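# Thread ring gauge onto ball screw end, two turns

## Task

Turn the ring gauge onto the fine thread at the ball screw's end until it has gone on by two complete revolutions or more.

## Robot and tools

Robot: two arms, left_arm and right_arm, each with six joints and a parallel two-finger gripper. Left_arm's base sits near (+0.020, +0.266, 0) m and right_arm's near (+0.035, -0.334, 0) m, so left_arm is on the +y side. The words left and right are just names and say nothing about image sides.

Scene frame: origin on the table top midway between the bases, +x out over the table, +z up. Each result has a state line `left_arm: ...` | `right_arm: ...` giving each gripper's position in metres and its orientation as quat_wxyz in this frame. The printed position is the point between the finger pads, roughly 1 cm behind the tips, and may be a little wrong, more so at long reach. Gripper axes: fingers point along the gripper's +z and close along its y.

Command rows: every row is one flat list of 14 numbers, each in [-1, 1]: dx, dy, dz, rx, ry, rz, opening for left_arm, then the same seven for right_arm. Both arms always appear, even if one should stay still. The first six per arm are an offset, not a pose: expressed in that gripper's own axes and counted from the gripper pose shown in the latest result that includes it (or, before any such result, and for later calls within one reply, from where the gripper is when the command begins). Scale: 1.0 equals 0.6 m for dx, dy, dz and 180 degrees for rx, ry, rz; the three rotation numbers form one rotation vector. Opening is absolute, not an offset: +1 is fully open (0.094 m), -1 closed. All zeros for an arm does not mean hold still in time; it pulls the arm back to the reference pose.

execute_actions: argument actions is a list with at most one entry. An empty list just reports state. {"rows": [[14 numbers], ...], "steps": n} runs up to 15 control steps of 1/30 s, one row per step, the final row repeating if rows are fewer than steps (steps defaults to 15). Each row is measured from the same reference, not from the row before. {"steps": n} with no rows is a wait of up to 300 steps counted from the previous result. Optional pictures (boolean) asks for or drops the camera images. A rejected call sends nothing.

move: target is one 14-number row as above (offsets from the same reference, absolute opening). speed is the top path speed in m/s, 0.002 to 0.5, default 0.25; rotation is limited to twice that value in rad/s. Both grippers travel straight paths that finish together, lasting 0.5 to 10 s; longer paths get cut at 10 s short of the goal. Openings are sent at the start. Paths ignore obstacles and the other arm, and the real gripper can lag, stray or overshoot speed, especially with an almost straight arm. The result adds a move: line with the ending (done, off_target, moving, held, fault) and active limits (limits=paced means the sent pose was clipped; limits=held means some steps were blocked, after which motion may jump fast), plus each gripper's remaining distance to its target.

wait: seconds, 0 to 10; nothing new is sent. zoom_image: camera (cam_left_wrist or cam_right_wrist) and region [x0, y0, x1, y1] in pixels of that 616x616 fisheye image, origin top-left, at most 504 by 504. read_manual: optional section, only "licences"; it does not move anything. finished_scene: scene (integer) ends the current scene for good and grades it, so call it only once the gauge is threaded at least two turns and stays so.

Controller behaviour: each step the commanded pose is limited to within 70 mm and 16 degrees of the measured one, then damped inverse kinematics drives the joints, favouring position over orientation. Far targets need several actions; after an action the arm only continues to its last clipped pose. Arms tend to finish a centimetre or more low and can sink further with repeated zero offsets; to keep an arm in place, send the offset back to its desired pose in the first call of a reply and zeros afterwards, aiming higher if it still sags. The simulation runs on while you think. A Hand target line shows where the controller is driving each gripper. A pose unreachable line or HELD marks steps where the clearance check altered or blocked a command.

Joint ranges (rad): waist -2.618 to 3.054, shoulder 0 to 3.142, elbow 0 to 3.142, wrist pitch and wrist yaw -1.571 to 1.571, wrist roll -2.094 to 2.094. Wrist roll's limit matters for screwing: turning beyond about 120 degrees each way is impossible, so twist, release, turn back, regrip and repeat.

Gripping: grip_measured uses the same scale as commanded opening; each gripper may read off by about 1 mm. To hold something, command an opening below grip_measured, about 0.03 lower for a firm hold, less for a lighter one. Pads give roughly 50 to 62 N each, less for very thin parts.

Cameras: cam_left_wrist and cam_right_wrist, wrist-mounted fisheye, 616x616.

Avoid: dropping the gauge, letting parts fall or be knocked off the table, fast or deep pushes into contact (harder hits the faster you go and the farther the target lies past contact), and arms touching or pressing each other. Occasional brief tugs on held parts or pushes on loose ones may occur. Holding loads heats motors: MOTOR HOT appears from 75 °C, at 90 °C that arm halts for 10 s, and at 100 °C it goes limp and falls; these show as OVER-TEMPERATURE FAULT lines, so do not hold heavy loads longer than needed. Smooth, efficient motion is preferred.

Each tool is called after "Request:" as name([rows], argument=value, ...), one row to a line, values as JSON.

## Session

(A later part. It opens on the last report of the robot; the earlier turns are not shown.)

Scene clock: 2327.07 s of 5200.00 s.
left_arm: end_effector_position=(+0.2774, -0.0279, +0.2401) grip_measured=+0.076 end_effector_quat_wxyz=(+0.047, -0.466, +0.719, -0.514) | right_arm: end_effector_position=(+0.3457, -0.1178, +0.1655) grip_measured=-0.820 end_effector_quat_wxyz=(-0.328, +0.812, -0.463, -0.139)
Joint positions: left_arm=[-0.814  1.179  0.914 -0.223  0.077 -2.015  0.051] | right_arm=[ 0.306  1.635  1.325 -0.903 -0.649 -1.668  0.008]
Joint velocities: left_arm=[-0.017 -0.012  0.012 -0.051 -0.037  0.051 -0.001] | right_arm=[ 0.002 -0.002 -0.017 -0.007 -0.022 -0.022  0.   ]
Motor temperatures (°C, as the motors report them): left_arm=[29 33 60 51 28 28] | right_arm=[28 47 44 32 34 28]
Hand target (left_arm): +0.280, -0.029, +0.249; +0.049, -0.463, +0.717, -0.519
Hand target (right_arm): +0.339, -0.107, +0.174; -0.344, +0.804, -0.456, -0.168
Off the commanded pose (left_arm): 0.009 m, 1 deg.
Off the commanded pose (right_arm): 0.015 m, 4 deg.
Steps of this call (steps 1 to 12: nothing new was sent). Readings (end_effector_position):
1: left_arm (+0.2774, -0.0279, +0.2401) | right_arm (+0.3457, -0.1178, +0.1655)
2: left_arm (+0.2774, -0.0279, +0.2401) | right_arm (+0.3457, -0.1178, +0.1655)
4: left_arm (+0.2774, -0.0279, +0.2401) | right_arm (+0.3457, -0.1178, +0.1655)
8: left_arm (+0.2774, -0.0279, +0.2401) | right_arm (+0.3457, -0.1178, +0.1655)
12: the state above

Request:
execute_actions([
  {"rows":[
[0.0102,-0.0192,-0.0032,0.0076,0.0053,0.0778,0.04,-0.0283,-0.0022,0.0006,0.0011,-0.0256,0.002,-0.95],
[0.0102,-0.0192,-0.0032,0.0077,0.0052,0.09,0.04,-0.0283,-0.0022,0.0006,0.0011,-0.0256,0.002,-0.95],
[0.0102,-0.0192,-0.0032,0.0078,0.005,0.1022,0.04,-0.0283,-0.0022,0.0006,0.0011,-0.0256,0.002,-0.95],
[0.0102,-0.0192,-0.0032,0.0079,0.0049,0.1144,0.04,-0.0283,-0.0022,0.0006,0.0011,-0.0256,0.002,-0.95],
[0.0102,-0.0192,-0.0032,0.008,0.0047,0.1267,0.04,-0.0283,-0.0022,0.0006,0.0011,-0.0256,0.002,-0.95],
[0.0102,-0.0192,-0.0032,0.0081,0.0046,0.1389,0.04,-0.0283,-0.0022,0.0006,0.0011,-0.0256,0.002,-0.95],
[0.0102,-0.0192,-0.0032,0.0082,0.0044,0.1511,0.04,-0.0283,-0.0022,0.0006,0.0011,-0.0256,0.002,-0.95],
[0.0102,-0.0192,-0.0032,0.0083,0.0043,0.1633,0.04,-0.0283,-0.0022,0.0006,0.0011,-0.0256,0.002,-0.95],
[0.0102,-0.0192,-0.0032,0.0084,0.0041,0.1756,0.04,-0.0283,-0.0022,0.0006,0.0011,-0.0256,0.002,-0.95],
[0.0102,-0.0192,-0.0032,0.0085,0.004,0.1878,0.04,-0.0283,-0.0022,0.0006,0.0011,-0.0256,0.002,-0.95],
[0.0102,-0.0192,-0.0032,0.0086,0.0038,0.2,0.04,-0.0283,-0.0022,0.0006,0.0011,-0.0256,0.002,-0.95],
[0.0102,-0.0192,-0.0032,0.0087,0.0037,0.2122,0.04,-0.0283,-0.0022,0.0006,0.0011,-0.0256,0.002,-0.95],
[0.0102,-0.0192,-0.0032,0.0088,0.0035,0.2244,0.04,-0.0283,-0.0022,0.0006,0.0011,-0.0256,0.002,-0.95],
[0.0102,-0.0192,-0.0032,0.0089,0.0034,0.2367,0.04,-0.0283,-0.0022,0.0006,0.0011,-0.0256,0.002,-0.95],
[0.0102,-0.0192,-0.0032,0.009,0.0032,0.2489,0.04,-0.0283,-0.0022,0.0006,0.0011,-0.0256,0.002,-0.95]
],"steps":15},
], pictures=false)

Request:
execute_actions([
  {"steps":12},
], pictures=false)

Scene clock: 2347.77 s of 5200.00 s.
left_arm: end_effector_position=(+0.2777, -0.0282, +0.2409) grip_measured=+0.076 end_effector_quat_wxyz=(+0.193, -0.239, +0.821, -0.480) | right_arm: end_effector_position=(+0.3456, -0.1177, +0.1656) grip_measured=-0.820 end_effector_quat_wxyz=(-0.328, +0.811, -0.463, -0.140)
Joint positions: left_arm=[-0.814  1.179  0.914 -0.22   0.077 -1.432  0.051] | right_arm=[ 0.306  1.635  1.325 -0.903 -0.65  -1.668  0.008]
Joint velocities: left_arm=[ 0.007  0.002 -0.002 -0.007 -0.007  1.165  0.001] | right_arm=[-0.007  0.007 -0.022 -0.022  0.081  0.022  0.001]
Motor temperatures (°C, as the motors report them): left_arm=[29 33 60 50 28 28] | right_arm=[28 47 44 32 34 28]
Hand target (left_arm): +0.280, -0.031, +0.253; +0.242, -0.163, +0.832, -0.471
Hand target (right_arm): +0.338, -0.106, +0.175; -0.347, +0.803, -0.453, -0.171
Off the commanded pose (left_arm): 0.012 m, 12 deg.
Off the commanded pose (right_arm): 0.017 m, 5 deg.
Steps of this call (steps 1 to 90: nothing new was sent; then 17.20 s passed at rest; steps 91 to 105: all 15 steps of this action). Readings (end_effector_position):
91: left_arm (+0.2774, -0.0279, +0.2402) | right_arm (+0.3457, -0.1177, +0.1656)
92: left_arm (+0.2775, -0.0280, +0.2404) | right_arm (+0.3456, -0.1177, +0.1656)
94: left_arm (+0.2776, -0.0281, +0.2406) | right_arm (+0.3456, -0.1177, +0.1656)
98: left_arm (+0.2776, -0.0281, +0.2406) | right_arm (+0.3456, -0.1177, +0.1656)
105: the state above

Scene clock: 2348.17 s of 5200.00 s.
left_arm: end_effector_position=(+0.2777, -0.0283, +0.2411) grip_measured=+0.076 end_effector_quat_wxyz=(+0.229, -0.176, +0.837, -0.464) | right_arm: end_effector_position=(+0.3456, -0.1177, +0.1656) grip_measured=-0.820 end_effector_quat_wxyz=(-0.328, +0.811, -0.463, -0.140)
Joint positions: left_arm=[-0.814  1.179  0.914 -0.219  0.077 -1.278  0.051] | right_arm=[ 0.306  1.635  1.325 -0.903 -0.65  -1.668  0.008]
Joint velocities: left_arm=[ 0.022 -0.012  0.002 -0.051 -0.037  0.066 -0.001] | right_arm=[-0.007  0.007  0.012  0.007 -0.007  0.051 -0.001]
Motor temperatures (°C, as the motors report them): left_arm=[29 33 60 51 28 28] | right_arm=[28 47 44 32 34 28]
Hand target (left_arm): +0.280, -0.031, +0.253; +0.242, -0.163, +0.832, -0.471
Hand target (right_arm): +0.338, -0.106, +0.175; -0.347, +0.803, -0.453, -0.171
Off the commanded pose (left_arm): 0.012 m, 3 deg.
Off the commanded pose (right_arm): 0.017 m, 5 deg.
Steps of this call (steps 1 to 12: nothing new was sent). Readings (end_effector_position):
1: left_arm (+0.2777, -0.0282, +0.2409) | right_arm (+0.3456, -0.1177, +0.1656)
2: left_arm (+0.2777, -0.0282, +0.2410) | right_arm (+0.3456, -0.1177, +0.1656)
4: left_arm (+0.2777, -0.0282, +0.2410) | right_arm (+0.3456, -0.1177, +0.1656)
8: left_arm (+0.2777, -0.0282, +0.2410) | right_arm (+0.3456, -0.1177, +0.1656)
12: the state above

Request:
execute_actions([
  {"rows":[
[-0.0033,-0.0147,-0.0032,0.0046,0.001,0.0778,0.04,-0.0283,-0.0022,0.0006,0.0011,-0.0256,0.002,-0.95],
[-0.0033,-0.0147,-0.0032,0.0046,0.0009,0.09,0.04,-0.0283,-0.0022,0.0006,0.0011,-0.0256,0.002,-0.95],
[-0.0033,-0.0147,-0.0032,0.0046,0.0008,0.1022,0.04,-0.0283,-0.0022,0.0006,0.0011,-0.0256,0.002,-0.95],
[-0.0033,-0.0147,-0.0032,0.0047,0.0007,0.1144,0.04,-0.0283,-0.0022,0.0006,0.0011,-0.0256,0.002,-0.95],
[-0.0033,-0.0147,-0.0032,0.0047,0.0006,0.1267,0.04,-0.0283,-0.0022,0.0006,0.0011,-0.0256,0.002,-0.95],
[-0.0033,-0.0147,-0.0032,0.0047,0.0005,0.1389,0.04,-0.0283,-0.0022,0.0006,0.0011,-0.0256,0.002,-0.95],
[-0.0033,-0.0147,-0.0032,0.0047,0.0004,0.1511,0.04,-0.0283,-0.0022,0.0006,0.0011,-0.0256,0.002,-0.95],
[-0.0033,-0.0147,-0.0032,0.0047,0.0003,0.1633,0.04,-0.0283,-0.0022,0.0006,0.0011,-0.0256,0.002,-0.95],
[-0.0033,-0.0147,-0.0032,0.0048,0.0002,0.1756,0.04,-0.0283,-0.0022,0.0006,0.0011,-0.0256,0.002,-0.95],
[-0.0033,-0.0147,-0.0032,0.0048,0.0001,0.1878,0.04,-0.0283,-0.0022,0.0006,0.0011,-0.0256,0.002,-0.95],
[-0.0033,-0.0147,-0.0032,0.0048,0.0,0.2,0.04,-0.0283,-0.0022,0.0006,0.0011,-0.0256,0.002,-0.95],
[-0.0033,-0.0147,-0.0032,0.0048,-0.0001,0.2122,0.04,-0.0283,-0.0022,0.0006,0.0011,-0.0256,0.002,-0.95],
[-0.0033,-0.0147,-0.0032,0.0048,-0.0002,0.2244,0.04,-0.0283,-0.0022,0.0006,0.0011,-0.0256,0.002,-0.95],
[-0.0033,-0.0147,-0.0032,0.0048,-0.0002,0.2367,0.04,-0.0283,-0.0022,0.0006,0.0011,-0.0256,0.002,-0.95],
[-0.0033,-0.0147,-0.0032,0.0048,-0.0003,0.2489,0.04,-0.0283,-0.0022,0.0006,0.0011,-0.0256,0.002,-0.95]
],"steps":15},
], pictures=false)

Request:
execute_actions([
  {"steps":12},
], pictures=false)

Scene clock: 2366.47 s of 5200.00 s.
left_arm: end_effector_position=(+0.2777, -0.0283, +0.2411) grip_measured=+0.076 end_effector_quat_wxyz=(+0.354, +0.074, +0.852, -0.378) | right_arm: end_effector_position=(+0.3455, -0.1176, +0.1657) grip_measured=-0.820 end_effector_quat_wxyz=(-0.328, +0.811, -0.463, -0.140)
Joint positions: left_arm=[-0.814  1.179  0.914 -0.219  0.077 -0.692  0.051] | right_arm=[ 0.306  1.635  1.325 -0.903 -0.651 -1.668  0.008]
Joint velocities: left_arm=[-0.007  0.007 -0.007  0.051 -0.037  1.092 -0.   ] | right_arm=[ 0.002 -0.022 -0.002  0.037 -0.037 -0.066 -0.   ]
Motor temperatures (°C, as the motors report them): left_arm=[29 33 60 51 28 28] | right_arm=[28 47 44 31 34 28]
Hand target (left_arm): +0.279, -0.030, +0.250; +0.391, +0.149, +0.838, -0.350
Hand target (right_arm): +0.338, -0.106, +0.175; -0.347, +0.803, -0.453, -0.171
Off the commanded pose (left_arm): 0.009 m, 11 deg.
Off the commanded pose (right_arm): 0.017 m, 5 deg.
Steps of this call (steps 1 to 90: nothing new was sent; then 14.80 s passed at rest; steps 91 to 105: all 15 steps of this action). Readings (end_effector_position):
91: left_arm (+0.2777, -0.0283, +0.2411) | right_arm (+0.3456, -0.1177, +0.1656)
92: left_arm (+0.2777, -0.0283, +0.2411) | right_arm (+0.3456, -0.1176, +0.1657)
94: left_arm (+0.2777, -0.0283, +0.2411) | right_arm (+0.3456, -0.1176, +0.1657)
98: left_arm (+0.2777, -0.0283, +0.2411) | right_arm (+0.3456, -0.1176, +0.1657)
105: the state above

Scene clock: 2366.87 s of 5200.00 s.
left_arm: end_effector_position=(+0.2777, -0.0283, +0.2411) grip_measured=+0.076 end_effector_quat_wxyz=(+0.382, +0.139, +0.844, -0.350) | right_arm: end_effector_position=(+0.3455, -0.1176, +0.1657) grip_measured=-0.820 end_effector_quat_wxyz=(-0.328, +0.811, -0.463, -0.140)
Joint positions: left_arm=[-0.814  1.179  0.914 -0.219  0.077 -0.538  0.051] | right_arm=[ 0.306  1.635  1.325 -0.903 -0.651 -1.668  0.008]
Joint velocities: left_arm=[ 0.012 -0.002 -0.002 -0.081 -0.051  0.139 -0.   ] | right_arm=[ 0.002 -0.017  0.002 -0.007  0.051 -0.007 -0.001]
Motor temperatures (°C, as the motors report them): left_arm=[29 33 60 51 28 28] | right_arm=[28 47 44 31 34 28]
Hand target (left_arm): +0.279, -0.030, +0.250; +0.391, +0.148, +0.838, -0.350
Hand target (right_arm): +0.338, -0.106, +0.175; -0.347, +0.803, -0.453, -0.171
Off the commanded pose (left_arm): 0.009 m, 3 deg.
Off the commanded pose (right_arm): 0.017 m, 5 deg.
Steps of this call (steps 1 to 12: nothing new was sent). Readings (end_effector_position):
1: left_arm (+0.2777, -0.0283, +0.2411) | right_arm (+0.3455, -0.1176, +0.1657)
2: left_arm (+0.2777, -0.0283, +0.2411) | right_arm (+0.3455, -0.1176, +0.1657)
4: left_arm (+0.2777, -0.0283, +0.2411) | right_arm (+0.3455, -0.1176, +0.1657)
8: left_arm (+0.2777, -0.0283, +0.2411) | right_arm (+0.3455, -0.1176, +0.1657)
12: the state above

Request:
execute_actions([
  {"rows":[
[-0.0123,-0.0087,-0.0032,0.0041,-0.0024,0.0778,0.04,-0.0283,-0.0022,0.0006,0.0011,-0.0256,0.002,-0.95],
[-0.0123,-0.0087,-0.0032,0.004,-0.0025,0.09,0.04,-0.0283,-0.0022,0.0006,0.0011,-0.0256,0.002,-0.95],
[-0.0123,-0.0087,-0.0032,0.004,-0.0026,0.1022,0.04,-0.0283,-0.0022,0.0006,0.0011,-0.0256,0.002,-0.95],
[-0.0123,-0.0087,-0.0032,0.0039,-0.0026,0.1144,0.04,-0.0283,-0.0022,0.0006,0.0011,-0.0256,0.002,-0.95],
[-0.0123,-0.0087,-0.0032,0.0039,-0.0027,0.1267,0.04,-0.0283,-0.0022,0.0006,0.0011,-0.0256,0.002,-0.95],
[-0.0123,-0.0087,-0.0032,0.0038,-0.0028,0.1389,0.04,-0.0283,-0.0022,0.0006,0.0011,-0.0256,0.002,-0.95],
[-0.0123,-0.0087,-0.0032,0.0038,-0.0029,0.1511,0.04,-0.0283,-0.0022,0.0006,0.0011,-0.0256,0.002,-0.95],
[-0.0123,-0.0087,-0.0032,0.0037,-0.003,0.1633,0.04,-0.0283,-0.0022,0.0006,0.0011,-0.0256,0.002,-0.95],
[-0.0123,-0.0087,-0.0032,0.0037,-0.003,0.1756,0.04,-0.0283,-0.0022,0.0006,0.0011,-0.0256,0.002,-0.95],
[-0.0123,-0.0087,-0.0032,0.0036,-0.0031,0.1878,0.04,-0.0283,-0.0022,0.0006,0.0011,-0.0256,0.002,-0.95],
[-0.0123,-0.0087,-0.0032,0.0036,-0.0032,0.2,0.04,-0.0283,-0.0022,0.0006,0.0011,-0.0256,0.002,-0.95],
[-0.0123,-0.0087,-0.0032,0.0035,-0.0033,0.2122,0.04,-0.0283,-0.0022,0.0006,0.0011,-0.0256,0.002,-0.95],
[-0.0123,-0.0087,-0.0032,0.0035,-0.0033,0.2244,0.04,-0.0283,-0.0022,0.0006,0.0011,-0.0256,0.002,-0.95],
[-0.0123,-0.0087,-0.0032,0.0034,-0.0034,0.2367,0.04,-0.0283,-0.0022,0.0006,0.0011,-0.0256,0.002,-0.95],
[-0.0123,-0.0087,-0.0032,0.0034,-0.0035,0.2489,0.04,-0.0283,-0.0022,0.0006,0.0011,-0.0256,0.002,-0.95]
],"steps":15},
], pictures=false)

Request:
execute_actions([
  {"steps":12},
], pictures=false)

Scene clock: 2380.70 s of 5200.00 s.
left_arm: end_effector_position=(+0.2777, -0.0283, +0.2411) grip_measured=+0.076 end_effector_quat_wxyz=(+0.467, +0.378, +0.767, -0.224) | right_arm: end_effector_position=(+0.3455, -0.1175, +0.1658) grip_measured=-0.820 end_effector_quat_wxyz=(-0.328, +0.811, -0.463, -0.140)
Joint positions: left_arm=[-0.814  1.179  0.914 -0.219  0.077  0.051  0.051] | right_arm=[ 0.306  1.635  1.325 -0.903 -0.651 -1.668  0.008]
Joint velocities: left_arm=[ 0.002 -0.012 -0.002 -0.007 -0.007  1.077 -0.001] | right_arm=[-0.002 -0.002  0.007  0.051  0.022 -0.051 -0.   ]
Motor temperatures (°C, as the motors report them): left_arm=[29 33 60 51 28 28] | right_arm=[28 47 44 31 34 28]
Hand target (left_arm): +0.279, -0.030, +0.250; +0.491, +0.442, +0.727, -0.185
Hand target (right_arm): +0.338, -0.106, +0.175; -0.347, +0.803, -0.453, -0.172
Off the commanded pose (left_arm): 0.009 m, 11 deg.
Off the commanded pose (right_arm): 0.017 m, 5 deg.
Steps of this call (steps 1 to 90: nothing new was sent; then 10.33 s passed at rest; steps 91 to 105: all 15 steps of this action). Readings (end_effector_position):
91: left_arm (+0.2777, -0.0283, +0.2411) | right_arm (+0.3455, -0.1176, +0.1657)
92: left_arm (+0.2777, -0.0283, +0.2411) | right_arm (+0.3455, -0.1176, +0.1657)
94: left_arm (+0.2777, -0.0283, +0.2411) | right_arm (+0.3455, -0.1176, +0.1657)
98: left_arm (+0.2777, -0.0283, +0.2411) | right_arm (+0.3455, -0.1175, +0.1658)
105: the state above

Scene clock: 2381.10 s of 5200.00 s.
left_arm: end_effector_position=(+0.2776, -0.0283, +0.2411) grip_measured=+0.076 end_effector_quat_wxyz=(+0.483, +0.436, +0.736, -0.188) | right_arm: end_effector_position=(+0.3455, -0.1175, +0.1658) grip_measured=-0.820 end_effector_quat_wxyz=(-0.328, +0.811, -0.463, -0.140)
Joint positions: left_arm=[-0.814  1.179  0.914 -0.219  0.078  0.205  0.051] | right_arm=[ 0.306  1.635  1.325 -0.903 -0.651 -1.668  0.008]
Joint velocities: left_arm=[-0.002 -0.017  0.007 -0.022 -0.081  0.051 -0.001] | right_arm=[ 0.007  0.012  0.007 -0.022 -0.007  0.022 -0.   ]
Motor temperatures (°C, as the motors report them): left_arm=[29 33 60 51 28 28] | right_arm=[28 47 44 31 34 28]
Hand target (left_arm): +0.279, -0.030, +0.250; +0.491, +0.442, +0.727, -0.185
Hand target (right_arm): +0.338, -0.106, +0.175; -0.347, +0.803, -0.453, -0.171
Off the commanded pose (left_arm): 0.009 m, 2 deg.
Off the commanded pose (right_arm): 0.017 m, 5 deg.
Steps of this call (steps 1 to 12: nothing new was sent). Readings (end_effector_position):
1: left_arm (+0.2777, -0.0283, +0.2411) | right_arm (+0.3455, -0.1175, +0.1658)
2: left_arm (+0.2776, -0.0283, +0.2411) | right_arm (+0.3455, -0.1175, +0.1658)
4: left_arm (+0.2776, -0.0283, +0.2411) | right_arm (+0.3455, -0.1175, +0.1658)
8: left_arm (+0.2776, -0.0283, +0.2411) | right_arm (+0.3455, -0.1175, +0.1658)
12: the state above

Request:
execute_actions([
  {"rows":[
[-0.015,0.002,-0.0032,0.0014,-0.0045,0.0778,0.04,-0.0283,-0.0022,0.0006,0.0011,-0.0256,0.002,-0.95],
[-0.015,0.002,-0.0032,0.0013,-0.0045,0.09,0.04,-0.0283,-0.0022,0.0006,0.0011,-0.0256,0.002,-0.95],
[-0.015,0.002,-0.0032,0.0012,-0.0046,0.1022,0.04,-0.0283,-0.0022,0.0006,0.0011,-0.0256,0.002,-0.95],
[-0.015,0.002,-0.0032,0.0011,-0.0046,0.1144,0.04,-0.0283,-0.0022,0.0006,0.0011,-0.0256,0.002,-0.95],
[-0.015,0.002,-0.0032,0.001,-0.0046,0.1267,0.04,-0.0283,-0.0022,0.0006,0.0011,-0.0256,0.002,-0.95],
[-0.015,0.002,-0.0032,0.0009,-0.0046,0.1389,0.04,-0.0283,-0.0022,0.0006,0.0011,-0.0256,0.002,-0.95],
[-0.015,0.002,-0.0032,0.0008,-0.0047,0.1511,0.04,-0.0283,-0.0022,0.0006,0.0011,-0.0256,0.002,-0.95],
[-0.015,0.002,-0.0032,0.0007,-0.0047,0.1633,0.04,-0.0283,-0.0022,0.0006,0.0011,-0.0256,0.002,-0.95],
[-0.015,0.002,-0.0032,0.0006,-0.0047,0.1756,0.04,-0.0283,-0.0022,0.0006,0.0011,-0.0256,0.002,-0.95],
[-0.015,0.002,-0.0032,0.0005,-0.0047,0.1878,0.04,-0.0283,-0.0022,0.0006,0.0011,-0.0256,0.002,-0.95],
[-0.015,0.002,-0.0032,0.0004,-0.0048,0.2,0.04,-0.0283,-0.0022,0.0006,0.0011,-0.0256,0.002,-0.95],
[-0.015,0.002,-0.0032,0.0004,-0.0048,0.2122,0.04,-0.0283,-0.0022,0.0006,0.0011,-0.0256,0.002,-0.95],
[-0.015,0.002,-0.0032,0.0003,-0.0048,0.2244,0.04,-0.0283,-0.0022,0.0006,0.0011,-0.0256,0.002,-0.95],
[-0.015,0.002,-0.0032,0.0002,-0.0048,0.2367,0.04,-0.0283,-0.0022,0.0006,0.0011,-0.0256,0.002,-0.95],
[-0.015,0.002,-0.0032,0.0001,-0.0048,0.2489,0.04,-0.0283,-0.0022,0.0006,0.0011,-0.0256,0.002,-0.95]
],"steps":15},
], pictures=false)

Request:
execute_actions([
  {"steps":12},
], pictures=false)

Scene clock: 2398.77 s of 5200.00 s.
left_arm: end_effector_position=(+0.2774, -0.0285, +0.2411) grip_measured=+0.076 end_effector_quat_wxyz=(+0.516, +0.632, +0.576, -0.040) | right_arm: end_effector_position=(+0.3455, -0.1174, +0.1658) grip_measured=-0.820 end_effector_quat_wxyz=(-0.328, +0.811, -0.463, -0.140)
Joint positions: left_arm=[-0.814  1.179  0.914 -0.219  0.079  0.796  0.051] | right_arm=[ 0.306  1.635  1.325 -0.903 -0.652 -1.668  0.008]
Joint velocities: left_arm=[-0.007  0.007  0.017 -0.081 -0.022  1.136  0.002] | right_arm=[-0.007  0.002 -0.017 -0.051 -0.007  0.007  0.   ]
Motor temperatures (°C, as the motors report them): left_arm=[29 33 60 51 28 28] | right_arm=[28 47 44 31 34 28]
Hand target (left_arm): +0.279, -0.031, +0.250; +0.525, +0.676, +0.517, +0.006
Hand target (right_arm): +0.338, -0.106, +0.175; -0.347, +0.803, -0.452, -0.172
Off the commanded pose (left_arm): 0.009 m, 11 deg.
Off the commanded pose (right_arm): 0.017 m, 5 deg.
Steps of this call (steps 1 to 90: nothing new was sent; then 14.17 s passed at rest; steps 91 to 105: all 15 steps of this action). Readings (end_effector_position):
91: left_arm (+0.2776, -0.0283, +0.2411) | right_arm (+0.3455, -0.1175, +0.1658)
92: left_arm (+0.2776, -0.0283, +0.2411) | right_arm (+0.3455, -0.1175, +0.1658)
94: left_arm (+0.2776, -0.0283, +0.2411) | right_arm (+0.3455, -0.1175, +0.1658)
98: left_arm (+0.2775, -0.0284, +0.2411) | right_arm (+0.3455, -0.1175, +0.1658)
105: the state above

Scene clock: 2399.17 s of 5200.00 s.
left_arm: end_effector_position=(+0.2774, -0.0286, +0.2411) grip_measured=+0.076 end_effector_quat_wxyz=(+0.518, +0.674, +0.526, -0.000) | right_arm: end_effector_position=(+0.3455, -0.1174, +0.1658) grip_measured=-0.820 end_effector_quat_wxyz=(-0.328, +0.811, -0.463, -0.140)
Joint positions: left_arm=[-0.814  1.179  0.914 -0.219  0.08   0.95   0.051] | right_arm=[ 0.306  1.635  1.325 -0.903 -0.652 -1.668  0.008]
Joint velocities: left_arm=[-0.007  0.007 -0.007  0.022  0.007 -0.022  0.001] | right_arm=[-0.007 -0.007  0.007 -0.037 -0.022  0.007 -0.001]
Motor temperatures (°C, as the motors report them): left_arm=[29 33 60 51 28 28] | right_arm=[28 47 44 31 34 28]
Hand target (left_arm): +0.279, -0.031, +0.250; +0.525, +0.676, +0.517, +0.006
Hand target (right_arm): +0.338, -0.106, +0.175; -0.347, +0.803, -0.452, -0.172
Off the commanded pose (left_arm): 0.009 m, 2 deg.
Off the commanded pose (right_arm): 0.017 m, 5 deg.
Steps of this call (steps 1 to 12: nothing new was sent). Readings (end_effector_position):
1: left_arm (+0.2774, -0.0285, +0.2411) | right_arm (+0.3455, -0.1174, +0.1658)
2: left_arm (+0.2774, -0.0285, +0.2411) | right_arm (+0.3455, -0.1174, +0.1658)
4: left_arm (+0.2774, -0.0285, +0.2411) | right_arm (+0.3455, -0.1174, +0.1658)
8: left_arm (+0.2774, -0.0286, +0.2411) | right_arm (+0.3455, -0.1174, +0.1658)
12: the state above

Request:
execute_actions([
  {"rows":[
[-0.0083,0.0125,-0.0032,-0.0028,-0.0027,0.0778,0.04,-0.0283,-0.0022,0.0006,0.0011,-0.0256,0.002,-0.95],
[-0.0083,0.0125,-0.0032,-0.0029,-0.0026,0.09,0.04,-0.0283,-0.0022,0.0006,0.0011,-0.0256,0.002,-0.95],
[-0.0083,0.0125,-0.0032,-0.0029,-0.0025,0.1022,0.04,-0.0283,-0.0022,0.0006,0.0011,-0.0256,0.002,-0.95],
[-0.0083,0.0125,-0.0032,-0.003,-0.0025,0.1144,0.04,-0.0283,-0.0022,0.0006,0.0011,-0.0256,0.002,-0.95],
[-0.0083,0.0125,-0.0032,-0.003,-0.0024,0.1267,0.04,-0.0283,-0.0022,0.0006,0.0011,-0.0256,0.002,-0.95],
[-0.0083,0.0125,-0.0032,-0.0031,-0.0024,0.1389,0.04,-0.0283,-0.0022,0.0006,0.0011,-0.0256,0.002,-0.95],
[-0.0083,0.0125,-0.0032,-0.0031,-0.0023,0.1511,0.04,-0.0283,-0.0022,0.0006,0.0011,-0.0256,0.002,-0.95],
[-0.0083,0.0125,-0.0032,-0.0032,-0.0023,0.1633,0.04,-0.0283,-0.0022,0.0006,0.0011,-0.0256,0.002,-0.95],
[-0.0083,0.0125,-0.0032,-0.0032,-0.0022,0.1756,0.04,-0.0283,-0.0022,0.0006,0.0011,-0.0256,0.002,-0.95],
[-0.0083,0.0125,-0.0032,-0.0033,-0.0021,0.1878,0.04,-0.0283,-0.0022,0.0006,0.0011,-0.0256,0.002,-0.95],
[-0.0083,0.0125,-0.0032,-0.0033,-0.0021,0.2,0.04,-0.0283,-0.0022,0.0006,0.0011,-0.0256,0.002,-0.95],
[-0.0083,0.0125,-0.0032,-0.0034,-0.002,0.2122,0.04,-0.0283,-0.0022,0.0006,0.0011,-0.0256,0.002,-0.95],
[-0.0083,0.0125,-0.0032,-0.0034,-0.002,0.2244,0.04,-0.0283,-0.0022,0.0006,0.0011,-0.0256,0.002,-0.95],
[-0.0083,0.0125,-0.0032,-0.0035,-0.0019,0.2367,0.04,-0.0283,-0.0022,0.0006,0.0011,-0.0256,0.002,-0.95],
[-0.0083,0.0125,-0.0032,-0.0036,-0.0019,0.2489,0.04,-0.0283,-0.0022,0.0006,0.0011,-0.0256,0.002,-0.95]
],"steps":15},
], pictures=false)

Request:
execute_actions([
  {"steps":12},
], pictures=false)

Scene clock: 2416.80 s of 5200.00 s.
left_arm: end_effector_position=(+0.2773, -0.0286, +0.2411) grip_measured=+0.076 end_effector_quat_wxyz=(+0.495, +0.799, +0.307, +0.151) | right_arm: end_effector_position=(+0.3454, -0.1173, +0.1659) grip_measured=-0.820 end_effector_quat_wxyz=(-0.329, +0.811, -0.463, -0.141)
Joint positions: left_arm=[-0.814  1.179  0.914 -0.219  0.08   1.542  0.051] | right_arm=[ 0.306  1.635  1.325 -0.903 -0.652 -1.668  0.008]
Joint velocities: left_arm=[-0.007  0.012 -0.017 -0.007 -0.051  1.121  0.   ] | right_arm=[ 0.012  0.002 -0.012  0.051 -0.051  0.007 -0.   ]
Motor temperatures (°C, as the motors report them): left_arm=[29 33 60 51 28 28] | right_arm=[28 47 44 31 34 28]
Hand target (left_arm): +0.279, -0.030, +0.250; +0.486, +0.818, +0.237, +0.197
Hand target (right_arm): +0.338, -0.106, +0.175; -0.348, +0.803, -0.452, -0.172
Off the commanded pose (left_arm): 0.009 m, 11 deg.
Off the commanded pose (right_arm): 0.017 m, 5 deg.
Steps of this call (steps 1 to 90: nothing new was sent; then 14.13 s passed at rest; steps 91 to 105: all 15 steps of this action). Readings (end_effector_position):
91: left_arm (+0.2774, -0.0286, +0.2411) | right_arm (+0.3454, -0.1174, +0.1659)
92: left_arm (+0.2774, -0.0286, +0.2411) | right_arm (+0.3454, -0.1174, +0.1659)
94: left_arm (+0.2774, -0.0286, +0.2411) | right_arm (+0.3454, -0.1174, +0.1659)
98: left_arm (+0.2774, -0.0286, +0.2411) | right_arm (+0.3454, -0.1174, +0.1659)
105: the state above

Scene clock: 2417.20 s of 5200.00 s.
left_arm: end_effector_position=(+0.2773, -0.0286, +0.2411) grip_measured=+0.076 end_effector_quat_wxyz=(+0.483, +0.820, +0.245, +0.188) | right_arm: end_effector_position=(+0.3454, -0.1173, +0.1659) grip_measured=-0.820 end_effector_quat_wxyz=(-0.329, +0.811, -0.463, -0.141)
Joint positions: left_arm=[-0.814  1.179  0.914 -0.219  0.08   1.694  0.051] | right_arm=[ 0.306  1.635  1.325 -0.903 -0.652 -1.668  0.008]
Joint velocities: left_arm=[-0.007  0.007  0.002  0.022 -0.022  0.081 -0.   ] | right_arm=[ 0.002  0.007  0.022 -0.022 -0.007  0.007  0.   ]
Motor temperatures (°C, as the motors report them): left_arm=[29 33 60 51 28 28] | right_arm=[28 47 44 31 34 28]
Hand target (left_arm): +0.279, -0.030, +0.250; +0.486, +0.818, +0.237, +0.198
Hand target (right_arm): +0.338, -0.106, +0.175; -0.348, +0.803, -0.452, -0.172
Off the commanded pose (left_arm): 0.009 m, 2 deg.
Off the commanded pose (right_arm): 0.017 m, 5 deg.
Steps of this call (steps 1 to 12: nothing new was sent). Readings (end_effector_position):
1: left_arm (+0.2773, -0.0286, +0.2411) | right_arm (+0.3454, -0.1173, +0.1659)
2: left_arm (+0.2773, -0.0286, +0.2411) | right_arm (+0.3454, -0.1173, +0.1659)
4: left_arm (+0.2773, -0.0286, +0.2411) | right_arm (+0.3454, -0.1173, +0.1659)
8: left_arm (+0.2773, -0.0286, +0.2411) | right_arm (+0.3454, -0.1173, +0.1659)
12: the state above

Request:
execute_actions([
  {"rows":[
[0.0024,0.0148,-0.0032,-0.0039,0.0,0.0778,0.04,-0.0283,-0.0022,0.0006,0.0011,-0.0256,0.002,-0.95],
[0.0024,0.0148,-0.0032,-0.0039,0.0001,0.09,0.04,-0.0283,-0.0022,0.0006,0.0011,-0.0256,0.002,-0.95],
[0.0024,0.0148,-0.0032,-0.0039,0.0001,0.1022,0.04,-0.0283,-0.0022,0.0006,0.0011,-0.0256,0.002,-0.95],
[0.0024,0.0148,-0.0032,-0.0039,0.0002,0.1144,0.04,-0.0283,-0.0022,0.0006,0.0011,-0.0256,0.002,-0.95]
],"steps":12},
], pictures=false)

Request:
execute_actions([
  {"steps":10},
], pictures=false)

Scene clock: 2423.40 s of 5200.00 s.
left_arm: end_effector_position=(+0.2771, -0.0288, +0.2411) grip_measured=+0.076 end_effector_quat_wxyz=(+0.447, +0.848, +0.112, +0.261) | right_arm: end_effector_position=(+0.3454, -0.1173, +0.1659) grip_measured=-0.820 end_effector_quat_wxyz=(-0.329, +0.811, -0.463, -0.141)
Joint positions: left_arm=[-0.814  1.179  0.914 -0.219  0.082  2.012  0.051] | right_arm=[ 0.306  1.635  1.325 -0.903 -0.653 -1.668  0.008]
Joint velocities: left_arm=[ 0.017 -0.017 -0.012 -0.051 -0.051  0.242  0.001] | right_arm=[-0.007 -0.022 -0.007 -0.007  0.037 -0.007  0.   ]
Motor temperatures (°C, as the motors report them): left_arm=[29 33 60 51 28 28] | right_arm=[28 47 44 31 34 28]
Hand target (left_arm): +0.279, -0.030, +0.250; +0.446, +0.847, +0.094, +0.273
Hand target (right_arm): +0.338, -0.106, +0.176; -0.348, +0.803, -0.452, -0.172
Off the commanded pose (left_arm): 0.009 m, 3 deg.
Off the commanded pose (right_arm): 0.017 m, 5 deg.
Steps of this call (steps 1 to 90: nothing new was sent; then 2.80 s passed at rest; steps 91 to 102: all 12 steps of this action). Readings (end_effector_position):
91: left_arm (+0.2773, -0.0286, +0.2411) | right_arm (+0.3454, -0.1173, +0.1659)
92: left_arm (+0.2773, -0.0286, +0.2411) | right_arm (+0.3454, -0.1173, +0.1659)
94: left_arm (+0.2773, -0.0286, +0.2411) | right_arm (+0.3454, -0.1173, +0.1659)
98: left_arm (+0.2771, -0.0288, +0.2411) | right_arm (+0.3454, -0.1173, +0.1659)
102: the state above

Scene clock: 2423.73 s of 5200.00 s.
left_arm: end_effector_position=(+0.2770, -0.0289, +0.2411) grip_measured=+0.076 end_effector_quat_wxyz=(+0.443, +0.850, +0.099, +0.268) | right_arm: end_effector_position=(+0.3454, -0.1173, +0.1659) grip_measured=-0.820 end_effector_quat_wxyz=(-0.329, +0.811, -0.463, -0.141)
Joint positions: left_arm=[-0.814  1.179  0.914 -0.219  0.082  2.042  0.051] | right_arm=[ 0.306  1.635  1.325 -0.903 -0.653 -1.668  0.008]
Joint velocities: left_arm=[ 0.002 -0.002  0.012 -0.007  0.037 -0.007 -0.   ] | right_arm=[-0.002 -0.022  0.007  0.007 -0.051 -0.022 -0.001]
Motor temperatures (°C, as the motors report them): left_arm=[29 33 60 51 28 28] | right_arm=[28 47 44 31 34 28]
Hand target (left_arm): +0.279, -0.030, +0.250; +0.446, +0.847, +0.094, +0.273
Hand target (right_arm): +0.338, -0.106, +0.176; -0.348, +0.803, -0.452, -0.172
Off the commanded pose (left_arm): 0.009 m, 1 deg.
Off the commanded pose (right_arm): 0.017 m, 5 deg.
Steps of this call (steps 1 to 10: nothing new was sent). Readings (end_effector_position):
1: left_arm (+0.2770, -0.0289, +0.2411) | right_arm (+0.3454, -0.1173, +0.1659)
2: left_arm (+0.2770, -0.0289, +0.2411) | right_arm (+0.3454, -0.1173, +0.1659)
4: left_arm (+0.2770, -0.0289, +0.2411) | right_arm (+0.3454, -0.1173, +0.1659)
8: left_arm (+0.2770, -0.0289, +0.2411) | right_arm (+0.3454, -0.1173, +0.1659)
10: the state above

Request:
execute_actions([
  {"rows":[
[0.008,0.0108,-0.0032,-0.0018,0.0018,0,0.05,-0.0257,-0.0019,0.0008,0.0009,-0.0227,0.003,-0.95],
[0.008,0.0108,-0.0032,-0.0018,0.0018,0,0.06,-0.0257,-0.0019,0.0008,0.0009,-0.0227,0.003,-0.95],
[0.008,0.0108,-0.0032,-0.0018,0.0018,0,0.07,-0.0257,-0.0019,0.0008,0.0009,-0.0227,0.003,-0.95],
[0.008,0.0108,-0.0032,-0.0018,0.0018,0,0.08,-0.0257,-0.0019,0.0008,0.0009,-0.0227,0.003,-0.95],
[0.008,0.0108,-0.0032,-0.0018,0.0018,0,0.09,-0.0257,-0.0019,0.0008,0.0009,-0.0227,0.003,-0.95],
[0.008,0.0108,-0.0032,-0.0018,0.0018,0,0.10,-0.0257,-0.0019,0.0008,0.0009,-0.0227,0.003,-0.95],
[0.008,0.0108,-0.0032,-0.0018,0.0018,0,0.12,-0.0257,-0.0019,0.0008,0.0009,-0.0227,0.003,-0.95],
[0.008,0.0108,-0.0032,-0.0018,0.0018,0,0.14,-0.0257,-0.0019,0.0008,0.0009,-0.0227,0.003,-0.95],
[0.008,0.0108,-0.0032,-0.0018,0.0018,0,0.17,-0.0257,-0.0019,0.0008,0.0009,-0.0227,0.003,-0.95],
[0.008,0.0108,-0.0032,-0.0018,0.0018,0,0.2,-0.0257,-0.0019,0.0008,0.0009,-0.0227,0.003,-0.95],
[0.008,0.0108,-0.0032,-0.0018,0.0018,0,0.24,-0.0257,-0.0019,0.0008,0.0009,-0.0227,0.003,-0.95],
[0.008,0.0108,-0.0032,-0.0018,0.0018,0,0.28,-0.0257,-0.0019,0.0008,0.0009,-0.0227,0.003,-0.95],
[0.008,0.0108,-0.0032,-0.0018,0.0018,0,0.32,-0.0257,-0.0019,0.0008,0.0009,-0.0227,0.003,-0.95],
[0.008,0.0108,-0.0032,-0.0018,0.0018,0,0.35,-0.0257,-0.0019,0.0008,0.0009,-0.0227,0.003,-0.95]
],"steps":15},
], pictures=false)

Request:
execute_actions([
  {"steps":10},
])

Request:
zoom_image(camera="cam_left_wrist", region=[230, 240, 430, 440])

Request:
zoom_image(camera="cam_right_wrist", region=[270, 20, 410, 160])

Scene clock: 2443.73 s of 5200.00 s.
left_arm: end_effector_position=(+0.2770, -0.0289, +0.2411) grip_measured=+0.344 end_effector_quat_wxyz=(+0.443, +0.850, +0.097, +0.269) | right_arm: end_effector_position=(+0.3454, -0.1173, +0.1659) grip_measured=-0.820 end_effector_quat_wxyz=(-0.329, +0.811, -0.463, -0.141)
Joint positions: left_arm=[-0.814  1.179  0.914 -0.219  0.082  2.046  0.063] | right_arm=[ 0.306  1.635  1.325 -0.903 -0.653 -1.668  0.008]
Joint velocities: left_arm=[ 0.007 -0.002 -0.002  0.022  0.037 -0.022  0.006] | right_arm=[ 0.002 -0.012 -0.002  0.007  0.022 -0.007  0.   ]
Motor temperatures (°C, as the motors report them): left_arm=[29 33 60 51 28 28] | right_arm=[28 48 44 31 34 28]
Hand target (left_arm): +0.279, -0.029, +0.249; +0.445, +0.848, +0.099, +0.271
Hand target (right_arm): +0.338, -0.107, +0.175; -0.345, +0.803, -0.455, -0.170
Off the commanded pose (left_arm): 0.008 m, 0 deg.
Off the commanded pose (right_arm): 0.015 m, 4 deg.
Steps of this call (steps 1 to 90: nothing new was sent; then 16.50 s passed at rest; steps 91 to 105: all 15 steps of this action). Readings (end_effector_position):
91: left_arm (+0.2770, -0.0289, +0.2411) | right_arm (+0.3454, -0.1173, +0.1659)
92: left_arm (+0.2770, -0.0289, +0.2411) | right_arm (+0.3454, -0.1173, +0.1659)
94: left_arm (+0.2770, -0.0289, +0.2411) | right_arm (+0.3454, -0.1173, +0.1659)
98: left_arm (+0.2770, -0.0289, +0.2411) | right_arm (+0.3454, -0.1173, +0.1659)
105: the state above

Scene clock: 2444.07 s of 5200.00 s.
left_arm: end_effector_position=(+0.2770, -0.0289, +0.2411) grip_measured=+0.348 end_effector_quat_wxyz=(+0.443, +0.850, +0.097, +0.269) | right_arm: end_effector_position=(+0.3454, -0.1173, +0.1659) grip_measured=-0.820 end_effector_quat_wxyz=(-0.329, +0.811, -0.463, -0.141)
Joint positions: left_arm=[-0.814  1.179  0.914 -0.219  0.082  2.046  0.063] | right_arm=[ 0.306  1.635  1.325 -0.903 -0.653 -1.668  0.008]
Joint velocities: left_arm=[ 0.007 -0.022 -0.017  0.037 -0.051  0.051 -0.001] | right_arm=[ 0.002  0.007  0.007 -0.007 -0.037 -0.022 -0.001]
Motor temperatures (°C, as the motors report them): left_arm=[29 33 60 51 28 28] | right_arm=[28 48 44 31 34 28]
Hand target (left_arm): +0.279, -0.029, +0.249; +0.445, +0.848, +0.099, +0.271
Hand target (right_arm): +0.338, -0.107, +0.175; -0.345, +0.803, -0.455, -0.170
Off the commanded pose (left_arm): 0.008 m, 0 deg.
Off the commanded pose (right_arm): 0.015 m, 4 deg.
Steps of this call (steps 1 to 10: nothing new was sent). Readings (end_effector_position):
1: left_arm (+0.2770, -0.0289, +0.2411) | right_arm (+0.3454, -0.1173, +0.1659)
2: left_arm (+0.2770, -0.0289, +0.2411) | right_arm (+0.3454, -0.1173, +0.1659)
4: left_arm (+0.2770, -0.0289, +0.2411) | right_arm (+0.3454, -0.1173, +0.1659)
8: left_arm (+0.2770, -0.0289, +0.2411) | right_arm (+0.3454, -0.1173, +0.1659)
10: the state above

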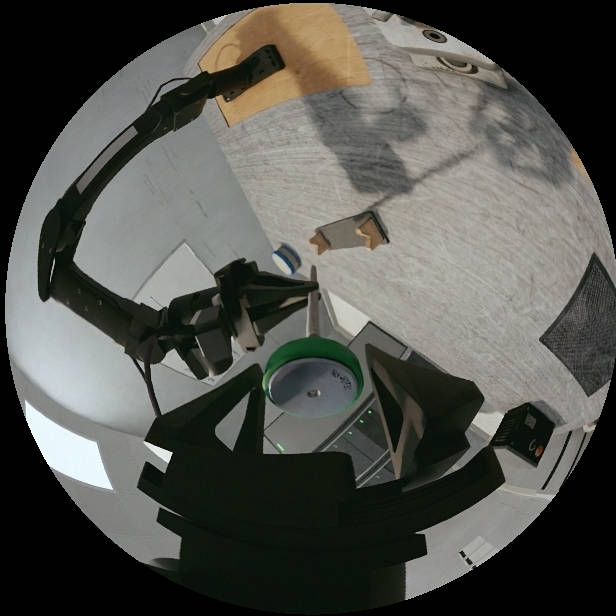

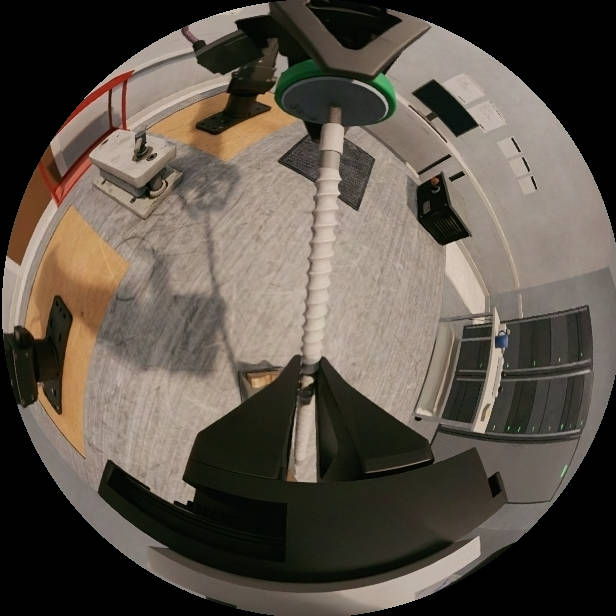

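Region (230, 240, 430, 440) of cam_left_wrist's 616x616 image, scaled by 2.520, with more detail than that image has.

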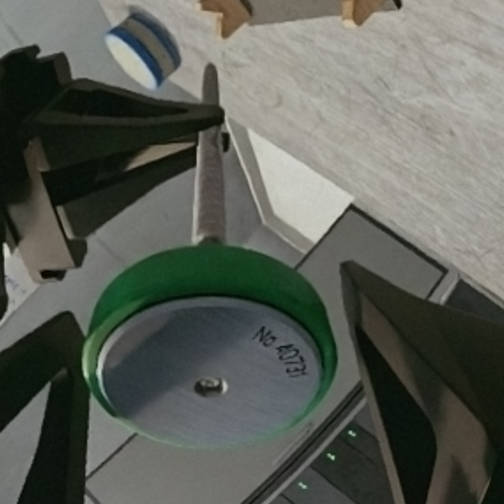

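Region (270, 20, 410, 160) of cam_right_wrist's 616x616 image, scaled by 3.600, with more detail than that image has.

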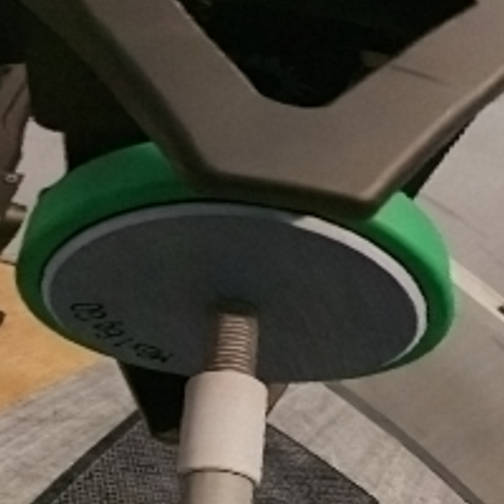

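Request:
execute_actions([
  {"rows":[
[0.0068,0.0019,-0.0032,0.0052,0.0024,-0.0778,0.35,-0.0257,-0.0019,0.0008,0.0009,-0.0227,0.003,-0.95],
[0.0068,0.0019,-0.0032,0.0052,0.0025,-0.09,0.35,-0.0257,-0.0019,0.0008,0.0009,-0.0227,0.003,-0.95],
[0.0068,0.0019,-0.0032,0.0051,0.0026,-0.1022,0.35,-0.0257,-0.0019,0.0008,0.0009,-0.0227,0.003,-0.95],
[0.0068,0.0019,-0.0032,0.0051,0.0027,-0.1144,0.35,-0.0257,-0.0019,0.0008,0.0009,-0.0227,0.003,-0.95],
[0.0068,0.0019,-0.0032,0.005,0.0028,-0.1267,0.35,-0.0257,-0.0019,0.0008,0.0009,-0.0227,0.003,-0.95],
[0.0068,0.0019,-0.0032,0.005,0.0029,-0.1389,0.35,-0.0257,-0.0019,0.0008,0.0009,-0.0227,0.003,-0.95],
[0.0068,0.0019,-0.0032,0.0049,0.003,-0.1511,0.35,-0.0257,-0.0019,0.0008,0.0009,-0.0227,0.003,-0.95],
[0.0068,0.0019,-0.0032,0.0049,0.0031,-0.1633,0.35,-0.0257,-0.0019,0.0008,0.0009,-0.0227,0.003,-0.95],
[0.0068,0.0019,-0.0032,0.0048,0.0032,-0.1756,0.35,-0.0257,-0.0019,0.0008,0.0009,-0.0227,0.003,-0.95],
[0.0068,0.0019,-0.0032,0.0048,0.0033,-0.1878,0.35,-0.0257,-0.0019,0.0008,0.0009,-0.0227,0.003,-0.95],
[0.0068,0.0019,-0.0032,0.0047,0.0034,-0.2,0.35,-0.0257,-0.0019,0.0008,0.0009,-0.0227,0.003,-0.95],
[0.0068,0.0019,-0.0032,0.0047,0.0035,-0.2122,0.35,-0.0257,-0.0019,0.0008,0.0009,-0.0227,0.003,-0.95],
[0.0068,0.0019,-0.0032,0.0046,0.0036,-0.2244,0.35,-0.0257,-0.0019,0.0008,0.0009,-0.0227,0.003,-0.95],
[0.0068,0.0019,-0.0032,0.0046,0.0037,-0.2367,0.35,-0.0257,-0.0019,0.0008,0.0009,-0.0227,0.003,-0.95],
[0.0068,0.0019,-0.0032,0.0045,0.0038,-0.2489,0.35,-0.0257,-0.0019,0.0008,0.0009,-0.0227,0.003,-0.95]
],"steps":15},
], pictures=false)

Request:
execute_actions([
  {"steps":12},
], pictures=false)

Scene clock: 2469.20 s of 5200.00 s.
left_arm: end_effector_position=(+0.2770, -0.0289, +0.2411) grip_measured=+0.348 end_effector_quat_wxyz=(+0.501, +0.786, +0.337, +0.130) | right_arm: end_effector_position=(+0.3454, -0.1173, +0.1659) grip_measured=-0.820 end_effector_quat_wxyz=(-0.329, +0.811, -0.463, -0.141)
Joint positions: left_arm=[-0.814  1.179  0.914 -0.219  0.082  1.463  0.063] | right_arm=[ 0.306  1.635  1.325 -0.903 -0.653 -1.668  0.008]
Joint velocities: left_arm=[ 0.022 -0.017  0.007 -0.007  0.007 -1.136 -0.001] | right_arm=[-0.002  0.002 -0.002  0.037  0.037  0.051 -0.001]
Motor temperatures (°C, as the motors report them): left_arm=[29 33 60 50 28 28] | right_arm=[28 48 44 31 34 28]
Hand target (left_arm): +0.279, -0.027, +0.244; +0.508, +0.753, +0.409, +0.087
Hand target (right_arm): +0.338, -0.107, +0.175; -0.345, +0.803, -0.455, -0.170
Off the commanded pose (left_arm): 0.005 m, 11 deg.
Off the commanded pose (right_arm): 0.015 m, 4 deg.
Steps of this call (steps 1 to 90: nothing new was sent; then 21.63 s passed at rest; steps 91 to 105: all 15 steps of this action). Readings (end_effector_position):
91: left_arm (+0.2770, -0.0289, +0.2411) | right_arm (+0.3454, -0.1173, +0.1659)
92: left_arm (+0.2770, -0.0289, +0.2411) | right_arm (+0.3454, -0.1173, +0.1659)
94: left_arm (+0.2770, -0.0289, +0.2411) | right_arm (+0.3454, -0.1173, +0.1659)
98: left_arm (+0.2770, -0.0289, +0.2411) | right_arm (+0.3454, -0.1173, +0.1659)
105: the state above

Scene clock: 2469.60 s of 5200.00 s.
left_arm: end_effector_position=(+0.2770, -0.0289, +0.2411) grip_measured=+0.348 end_effector_quat_wxyz=(+0.510, +0.758, +0.396, +0.092) | right_arm: end_effector_position=(+0.3454, -0.1173, +0.1659) grip_measured=-0.820 end_effector_quat_wxyz=(-0.329, +0.811, -0.463, -0.141)
Joint positions: left_arm=[-0.814  1.179  0.914 -0.219  0.082  1.31   0.063] | right_arm=[ 0.306  1.635  1.325 -0.903 -0.653 -1.668  0.008]
Joint velocities: left_arm=[-0.017  0.007  0.002  0.007  0.022 -0.081 -0.001] | right_arm=[-0.007 -0.007 -0.012 -0.037  0.007 -0.022 -0.   ]
Motor temperatures (°C, as the motors report them): left_arm=[29 33 60 50 28 28] | right_arm=[28 48 44 31 34 28]
Hand target (left_arm): +0.279, -0.027, +0.244; +0.508, +0.753, +0.409, +0.087
Hand target (right_arm): +0.338, -0.107, +0.175; -0.345, +0.803, -0.455, -0.170
Off the commanded pose (left_arm): 0.005 m, 3 deg.
Off the commanded pose (right_arm): 0.015 m, 4 deg.
Steps of this call (steps 1 to 12: nothing new was sent). Readings (end_effector_position):
1: left_arm (+0.2770, -0.0289, +0.2411) | right_arm (+0.3454, -0.1173, +0.1659)
2: left_arm (+0.2770, -0.0289, +0.2411) | right_arm (+0.3454, -0.1173, +0.1659)
4: left_arm (+0.2770, -0.0289, +0.2411) | right_arm (+0.3454, -0.1173, +0.1659)
8: left_arm (+0.2770, -0.0289, +0.2411) | right_arm (+0.3454, -0.1173, +0.1659)
12: the state above

Request:
execute_actions([
  {"rows":[
[0.0051,0.0037,-0.0032,0.0037,0.0068,-0.0778,0.35,-0.0257,-0.0019,0.0008,0.0009,-0.0227,0.003,-0.95],
[0.0051,0.0037,-0.0032,0.0036,0.0069,-0.09,0.35,-0.0257,-0.0019,0.0008,0.0009,-0.0227,0.003,-0.95],
[0.0051,0.0037,-0.0032,0.0034,0.0069,-0.1022,0.35,-0.0257,-0.0019,0.0008,0.0009,-0.0227,0.003,-0.95],
[0.0051,0.0037,-0.0032,0.0033,0.007,-0.1144,0.35,-0.0257,-0.0019,0.0008,0.0009,-0.0227,0.003,-0.95],
[0.0051,0.0037,-0.0032,0.0032,0.0071,-0.1267,0.35,-0.0257,-0.0019,0.0008,0.0009,-0.0227,0.003,-0.95],
[0.0051,0.0037,-0.0032,0.003,0.0071,-0.1389,0.35,-0.0257,-0.0019,0.0008,0.0009,-0.0227,0.003,-0.95],
[0.0051,0.0037,-0.0032,0.0029,0.0072,-0.1511,0.35,-0.0257,-0.0019,0.0008,0.0009,-0.0227,0.003,-0.95],
[0.0051,0.0037,-0.0032,0.0028,0.0073,-0.1633,0.35,-0.0257,-0.0019,0.0008,0.0009,-0.0227,0.003,-0.95],
[0.0051,0.0037,-0.0032,0.0026,0.0073,-0.1756,0.35,-0.0257,-0.0019,0.0008,0.0009,-0.0227,0.003,-0.95],
[0.0051,0.0037,-0.0032,0.0025,0.0074,-0.1878,0.35,-0.0257,-0.0019,0.0008,0.0009,-0.0227,0.003,-0.95],
[0.0051,0.0037,-0.0032,0.0024,0.0075,-0.2,0.35,-0.0257,-0.0019,0.0008,0.0009,-0.0227,0.003,-0.95],
[0.0051,0.0037,-0.0032,0.0022,0.0075,-0.2122,0.35,-0.0257,-0.0019,0.0008,0.0009,-0.0227,0.003,-0.95],
[0.0051,0.0037,-0.0032,0.0021,0.0076,-0.2244,0.35,-0.0257,-0.0019,0.0008,0.0009,-0.0227,0.003,-0.95],
[0.0051,0.0037,-0.0032,0.002,0.0077,-0.2367,0.35,-0.0257,-0.0019,0.0008,0.0009,-0.0227,0.003,-0.95],
[0.0051,0.0037,-0.0032,0.0018,0.0077,-0.2489,0.35,-0.0257,-0.0019,0.0008,0.0009,-0.0227,0.003,-0.95]
],"steps":15},
], pictures=false)

Request:
execute_actions([
  {"steps":12},
], pictures=false)

Scene clock: 2495.17 s of 5200.00 s.
left_arm: end_effector_position=(+0.2771, -0.0287, +0.2410) grip_measured=+0.348 end_effector_quat_wxyz=(+0.514, +0.612, +0.598, -0.059) | right_arm: end_effector_position=(+0.3454, -0.1173, +0.1659) grip_measured=-0.820 end_effector_quat_wxyz=(-0.329, +0.811, -0.463, -0.141)
Joint positions: left_arm=[-0.814  1.179  0.914 -0.219  0.082  0.726  0.063] | right_arm=[ 0.306  1.635  1.325 -0.903 -0.653 -1.668  0.008]
Joint velocities: left_arm=[-0.007  0.007 -0.007  0.051  0.051 -1.209 -0.   ] | right_arm=[ 0.007 -0.007 -0.002 -0.051 -0.022  0.022  0.001]
Motor temperatures (°C, as the motors report them): left_arm=[29 33 60 50 28 28] | right_arm=[28 48 44 31 34 28]
Hand target (left_arm): +0.279, -0.026, +0.243; +0.503, +0.556, +0.654, -0.100
Hand target (right_arm): +0.338, -0.107, +0.175; -0.345, +0.803, -0.455, -0.170
Off the commanded pose (left_arm): 0.004 m, 11 deg.
Off the commanded pose (right_arm): 0.015 m, 4 deg.
Steps of this call (steps 1 to 90: nothing new was sent; then 22.07 s passed at rest; steps 91 to 105: all 15 steps of this action). Readings (end_effector_position):
91: left_arm (+0.2770, -0.0288, +0.2410) | right_arm (+0.3454, -0.1173, +0.1659)
92: left_arm (+0.2770, -0.0288, +0.2410) | right_arm (+0.3454, -0.1173, +0.1659)
94: left_arm (+0.2771, -0.0287, +0.2410) | right_arm (+0.3454, -0.1173, +0.1659)
98: left_arm (+0.2771, -0.0287, +0.2410) | right_arm (+0.3454, -0.1173, +0.1659)
105: the state above

Scene clock: 2495.57 s of 5200.00 s.
left_arm: end_effector_position=(+0.2771, -0.0287, +0.2410) grip_measured=+0.348 end_effector_quat_wxyz=(+0.508, +0.564, +0.643, -0.098) | right_arm: end_effector_position=(+0.3454, -0.1173, +0.1659) grip_measured=-0.820 end_effector_quat_wxyz=(-0.329, +0.811, -0.463, -0.141)
Joint positions: left_arm=[-0.814  1.179  0.914 -0.219  0.082  0.573  0.063] | right_arm=[ 0.306  1.635  1.325 -0.903 -0.653 -1.668  0.008]
Joint velocities: left_arm=[-0.007 -0.037 -0.007  0.007  0.007 -0.154 -0.002] | right_arm=[-0.007 -0.017 -0.002  0.022 -0.037  0.037 -0.   ]
Motor temperatures (°C, as the motors report them): left_arm=[29 33 60 50 28 28] | right_arm=[28 48 44 31 34 28]
Hand target (left_arm): +0.279, -0.026, +0.243; +0.503, +0.556, +0.654, -0.100
Hand target (right_arm): +0.338, -0.107, +0.175; -0.345, +0.803, -0.455, -0.170
Off the commanded pose (left_arm): 0.004 m, 3 deg.
Off the commanded pose (right_arm): 0.015 m, 4 deg.
Steps of this call (steps 1 to 12: nothing new was sent). Readings (end_effector_position):
1: left_arm (+0.2771, -0.0287, +0.2410) | right_arm (+0.3454, -0.1173, +0.1659)
2: left_arm (+0.2771, -0.0287, +0.2410) | right_arm (+0.3454, -0.1173, +0.1659)
4: left_arm (+0.2771, -0.0287, +0.2410) | right_arm (+0.3454, -0.1173, +0.1659)
8: left_arm (+0.2771, -0.0287, +0.2410) | right_arm (+0.3454, -0.1173, +0.1659)
12: the state above

Request:
execute_actions([
  {"rows":[
[0.0031,0.0059,-0.0032,-0.002,0.009,-0.0778,0.35,-0.0257,-0.0019,0.0008,0.0009,-0.0227,0.003,-0.95],
[0.0031,0.0059,-0.0032,-0.0022,0.009,-0.09,0.35,-0.0257,-0.0019,0.0008,0.0009,-0.0227,0.003,-0.95],
[0.0031,0.0059,-0.0032,-0.0023,0.009,-0.1022,0.35,-0.0257,-0.0019,0.0008,0.0009,-0.0227,0.003,-0.95],
[0.0031,0.0059,-0.0032,-0.0025,0.0089,-0.1144,0.35,-0.0257,-0.0019,0.0008,0.0009,-0.0227,0.003,-0.95],
[0.0031,0.0059,-0.0032,-0.0027,0.0089,-0.1267,0.35,-0.0257,-0.0019,0.0008,0.0009,-0.0227,0.003,-0.95],
[0.0031,0.0059,-0.0032,-0.0029,0.0089,-0.1389,0.35,-0.0257,-0.0019,0.0008,0.0009,-0.0227,0.003,-0.95],
[0.0031,0.0059,-0.0032,-0.003,0.0088,-0.1511,0.35,-0.0257,-0.0019,0.0008,0.0009,-0.0227,0.003,-0.95],
[0.0031,0.0059,-0.0032,-0.0032,0.0088,-0.1633,0.35,-0.0257,-0.0019,0.0008,0.0009,-0.0227,0.003,-0.95],
[0.0031,0.0059,-0.0032,-0.0034,0.0087,-0.1756,0.35,-0.0257,-0.0019,0.0008,0.0009,-0.0227,0.003,-0.95],
[0.0031,0.0059,-0.0032,-0.0036,0.0087,-0.1878,0.35,-0.0257,-0.0019,0.0008,0.0009,-0.0227,0.003,-0.95],
[0.0031,0.0059,-0.0032,-0.0037,0.0086,-0.2,0.35,-0.0257,-0.0019,0.0008,0.0009,-0.0227,0.003,-0.95],
[0.0031,0.0059,-0.0032,-0.0039,0.0086,-0.2122,0.35,-0.0257,-0.0019,0.0008,0.0009,-0.0227,0.003,-0.95],
[0.0031,0.0059,-0.0032,-0.0041,0.0085,-0.2244,0.35,-0.0257,-0.0019,0.0008,0.0009,-0.0227,0.003,-0.95],
[0.0031,0.0059,-0.0032,-0.0042,0.0085,-0.2367,0.35,-0.0257,-0.0019,0.0008,0.0009,-0.0227,0.003,-0.95],
[0.0031,0.0059,-0.0032,-0.0044,0.0084,-0.2489,0.35,-0.0257,-0.0019,0.0008,0.0009,-0.0227,0.003,-0.95]
],"steps":15},
], pictures=false)

Request:
execute_actions([
  {"steps":12},
])

Request:
zoom_image(camera="cam_left_wrist", region=[230, 240, 430, 440])

Scene clock: 2519.07 s of 5200.00 s.
left_arm: end_effector_position=(+0.2771, -0.0282, +0.2402) grip_measured=+0.348 end_effector_quat_wxyz=(+0.458, +0.354, +0.780, -0.239) | right_arm: end_effector_position=(+0.3454, -0.1173, +0.1659) grip_measured=-0.820 end_effector_quat_wxyz=(-0.329, +0.811, -0.463, -0.141)
Joint positions: left_arm=[-0.814  1.179  0.914 -0.223  0.079 -0.013  0.063] | right_arm=[ 0.306  1.635  1.325 -0.903 -0.653 -1.668  0.008]
Joint velocities: left_arm=[ 0.002  0.012 -0.007 -0.081 -0.037 -1.062 -0.001] | right_arm=[-0.017  0.007 -0.002 -0.022 -0.007 -0.007 -0.   ]
Motor temperatures (°C, as the motors report them): left_arm=[29 33 60 49 28 28] | right_arm=[28 48 44 31 34 28]
Hand target (left_arm): +0.279, -0.025, +0.242; +0.432, +0.282, +0.812, -0.272
Hand target (right_arm): +0.338, -0.107, +0.175; -0.345, +0.803, -0.455, -0.170
Off the commanded pose (left_arm): 0.004 m, 11 deg.
Off the commanded pose (right_arm): 0.015 m, 4 deg.
Steps of this call (steps 1 to 90: nothing new was sent; then 20.00 s passed at rest; steps 91 to 105: all 15 steps of this action). Readings (end_effector_position):
91: left_arm (+0.2771, -0.0287, +0.2409) | right_arm (+0.3454, -0.1173, +0.1659)
92: left_arm (+0.2771, -0.0286, +0.2408) | right_arm (+0.3454, -0.1173, +0.1659)
94: left_arm (+0.2772, -0.0284, +0.2407) | right_arm (+0.3454, -0.1173, +0.1659)
98: left_arm (+0.2772, -0.0283, +0.2405) | right_arm (+0.3454, -0.1173, +0.1659)
105: the state above

Scene clock: 2519.47 s of 5200.00 s.
left_arm: end_effector_position=(+0.2771, -0.0281, +0.2401) grip_measured=+0.348 end_effector_quat_wxyz=(+0.438, +0.294, +0.805, -0.273) | right_arm: end_effector_position=(+0.3454, -0.1173, +0.1659) grip_measured=-0.820 end_effector_quat_wxyz=(-0.329, +0.811, -0.463, -0.141)
Joint positions: left_arm=[-0.814  1.179  0.914 -0.224  0.079 -0.166  0.063] | right_arm=[ 0.306  1.635  1.325 -0.903 -0.653 -1.668  0.008]
Joint velocities: left_arm=[-0.002  0.007  0.012  0.007 -0.007 -0.022 -0.001] | right_arm=[ 0.002  0.007 -0.022  0.022 -0.007 -0.007 -0.   ]
Motor temperatures (°C, as the motors report them): left_arm=[29 33 60 49 28 28] | right_arm=[28 48 44 31 34 28]
Hand target (left_arm): +0.279, -0.025, +0.242; +0.432, +0.282, +0.812, -0.272
Hand target (right_arm): +0.338, -0.107, +0.175; -0.345, +0.803, -0.455, -0.170
Off the commanded pose (left_arm): 0.004 m, 3 deg.
Off the commanded pose (right_arm): 0.015 m, 4 deg.
Steps of this call (steps 1 to 12: nothing new was sent). Readings (end_effector_position):
1: left_arm (+0.2771, -0.0282, +0.2402) | right_arm (+0.3454, -0.1173, +0.1659)
2: left_arm (+0.2771, -0.0282, +0.2402) | right_arm (+0.3454, -0.1173, +0.1659)
4: left_arm (+0.2771, -0.0282, +0.2402) | right_arm (+0.3454, -0.1173, +0.1659)
8: left_arm (+0.2771, -0.0282, +0.2402) | right_arm (+0.3454, -0.1173, +0.1659)
12: the state above

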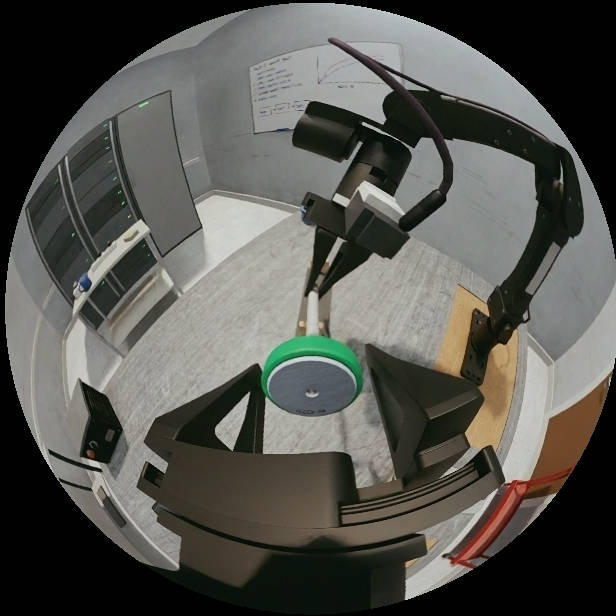

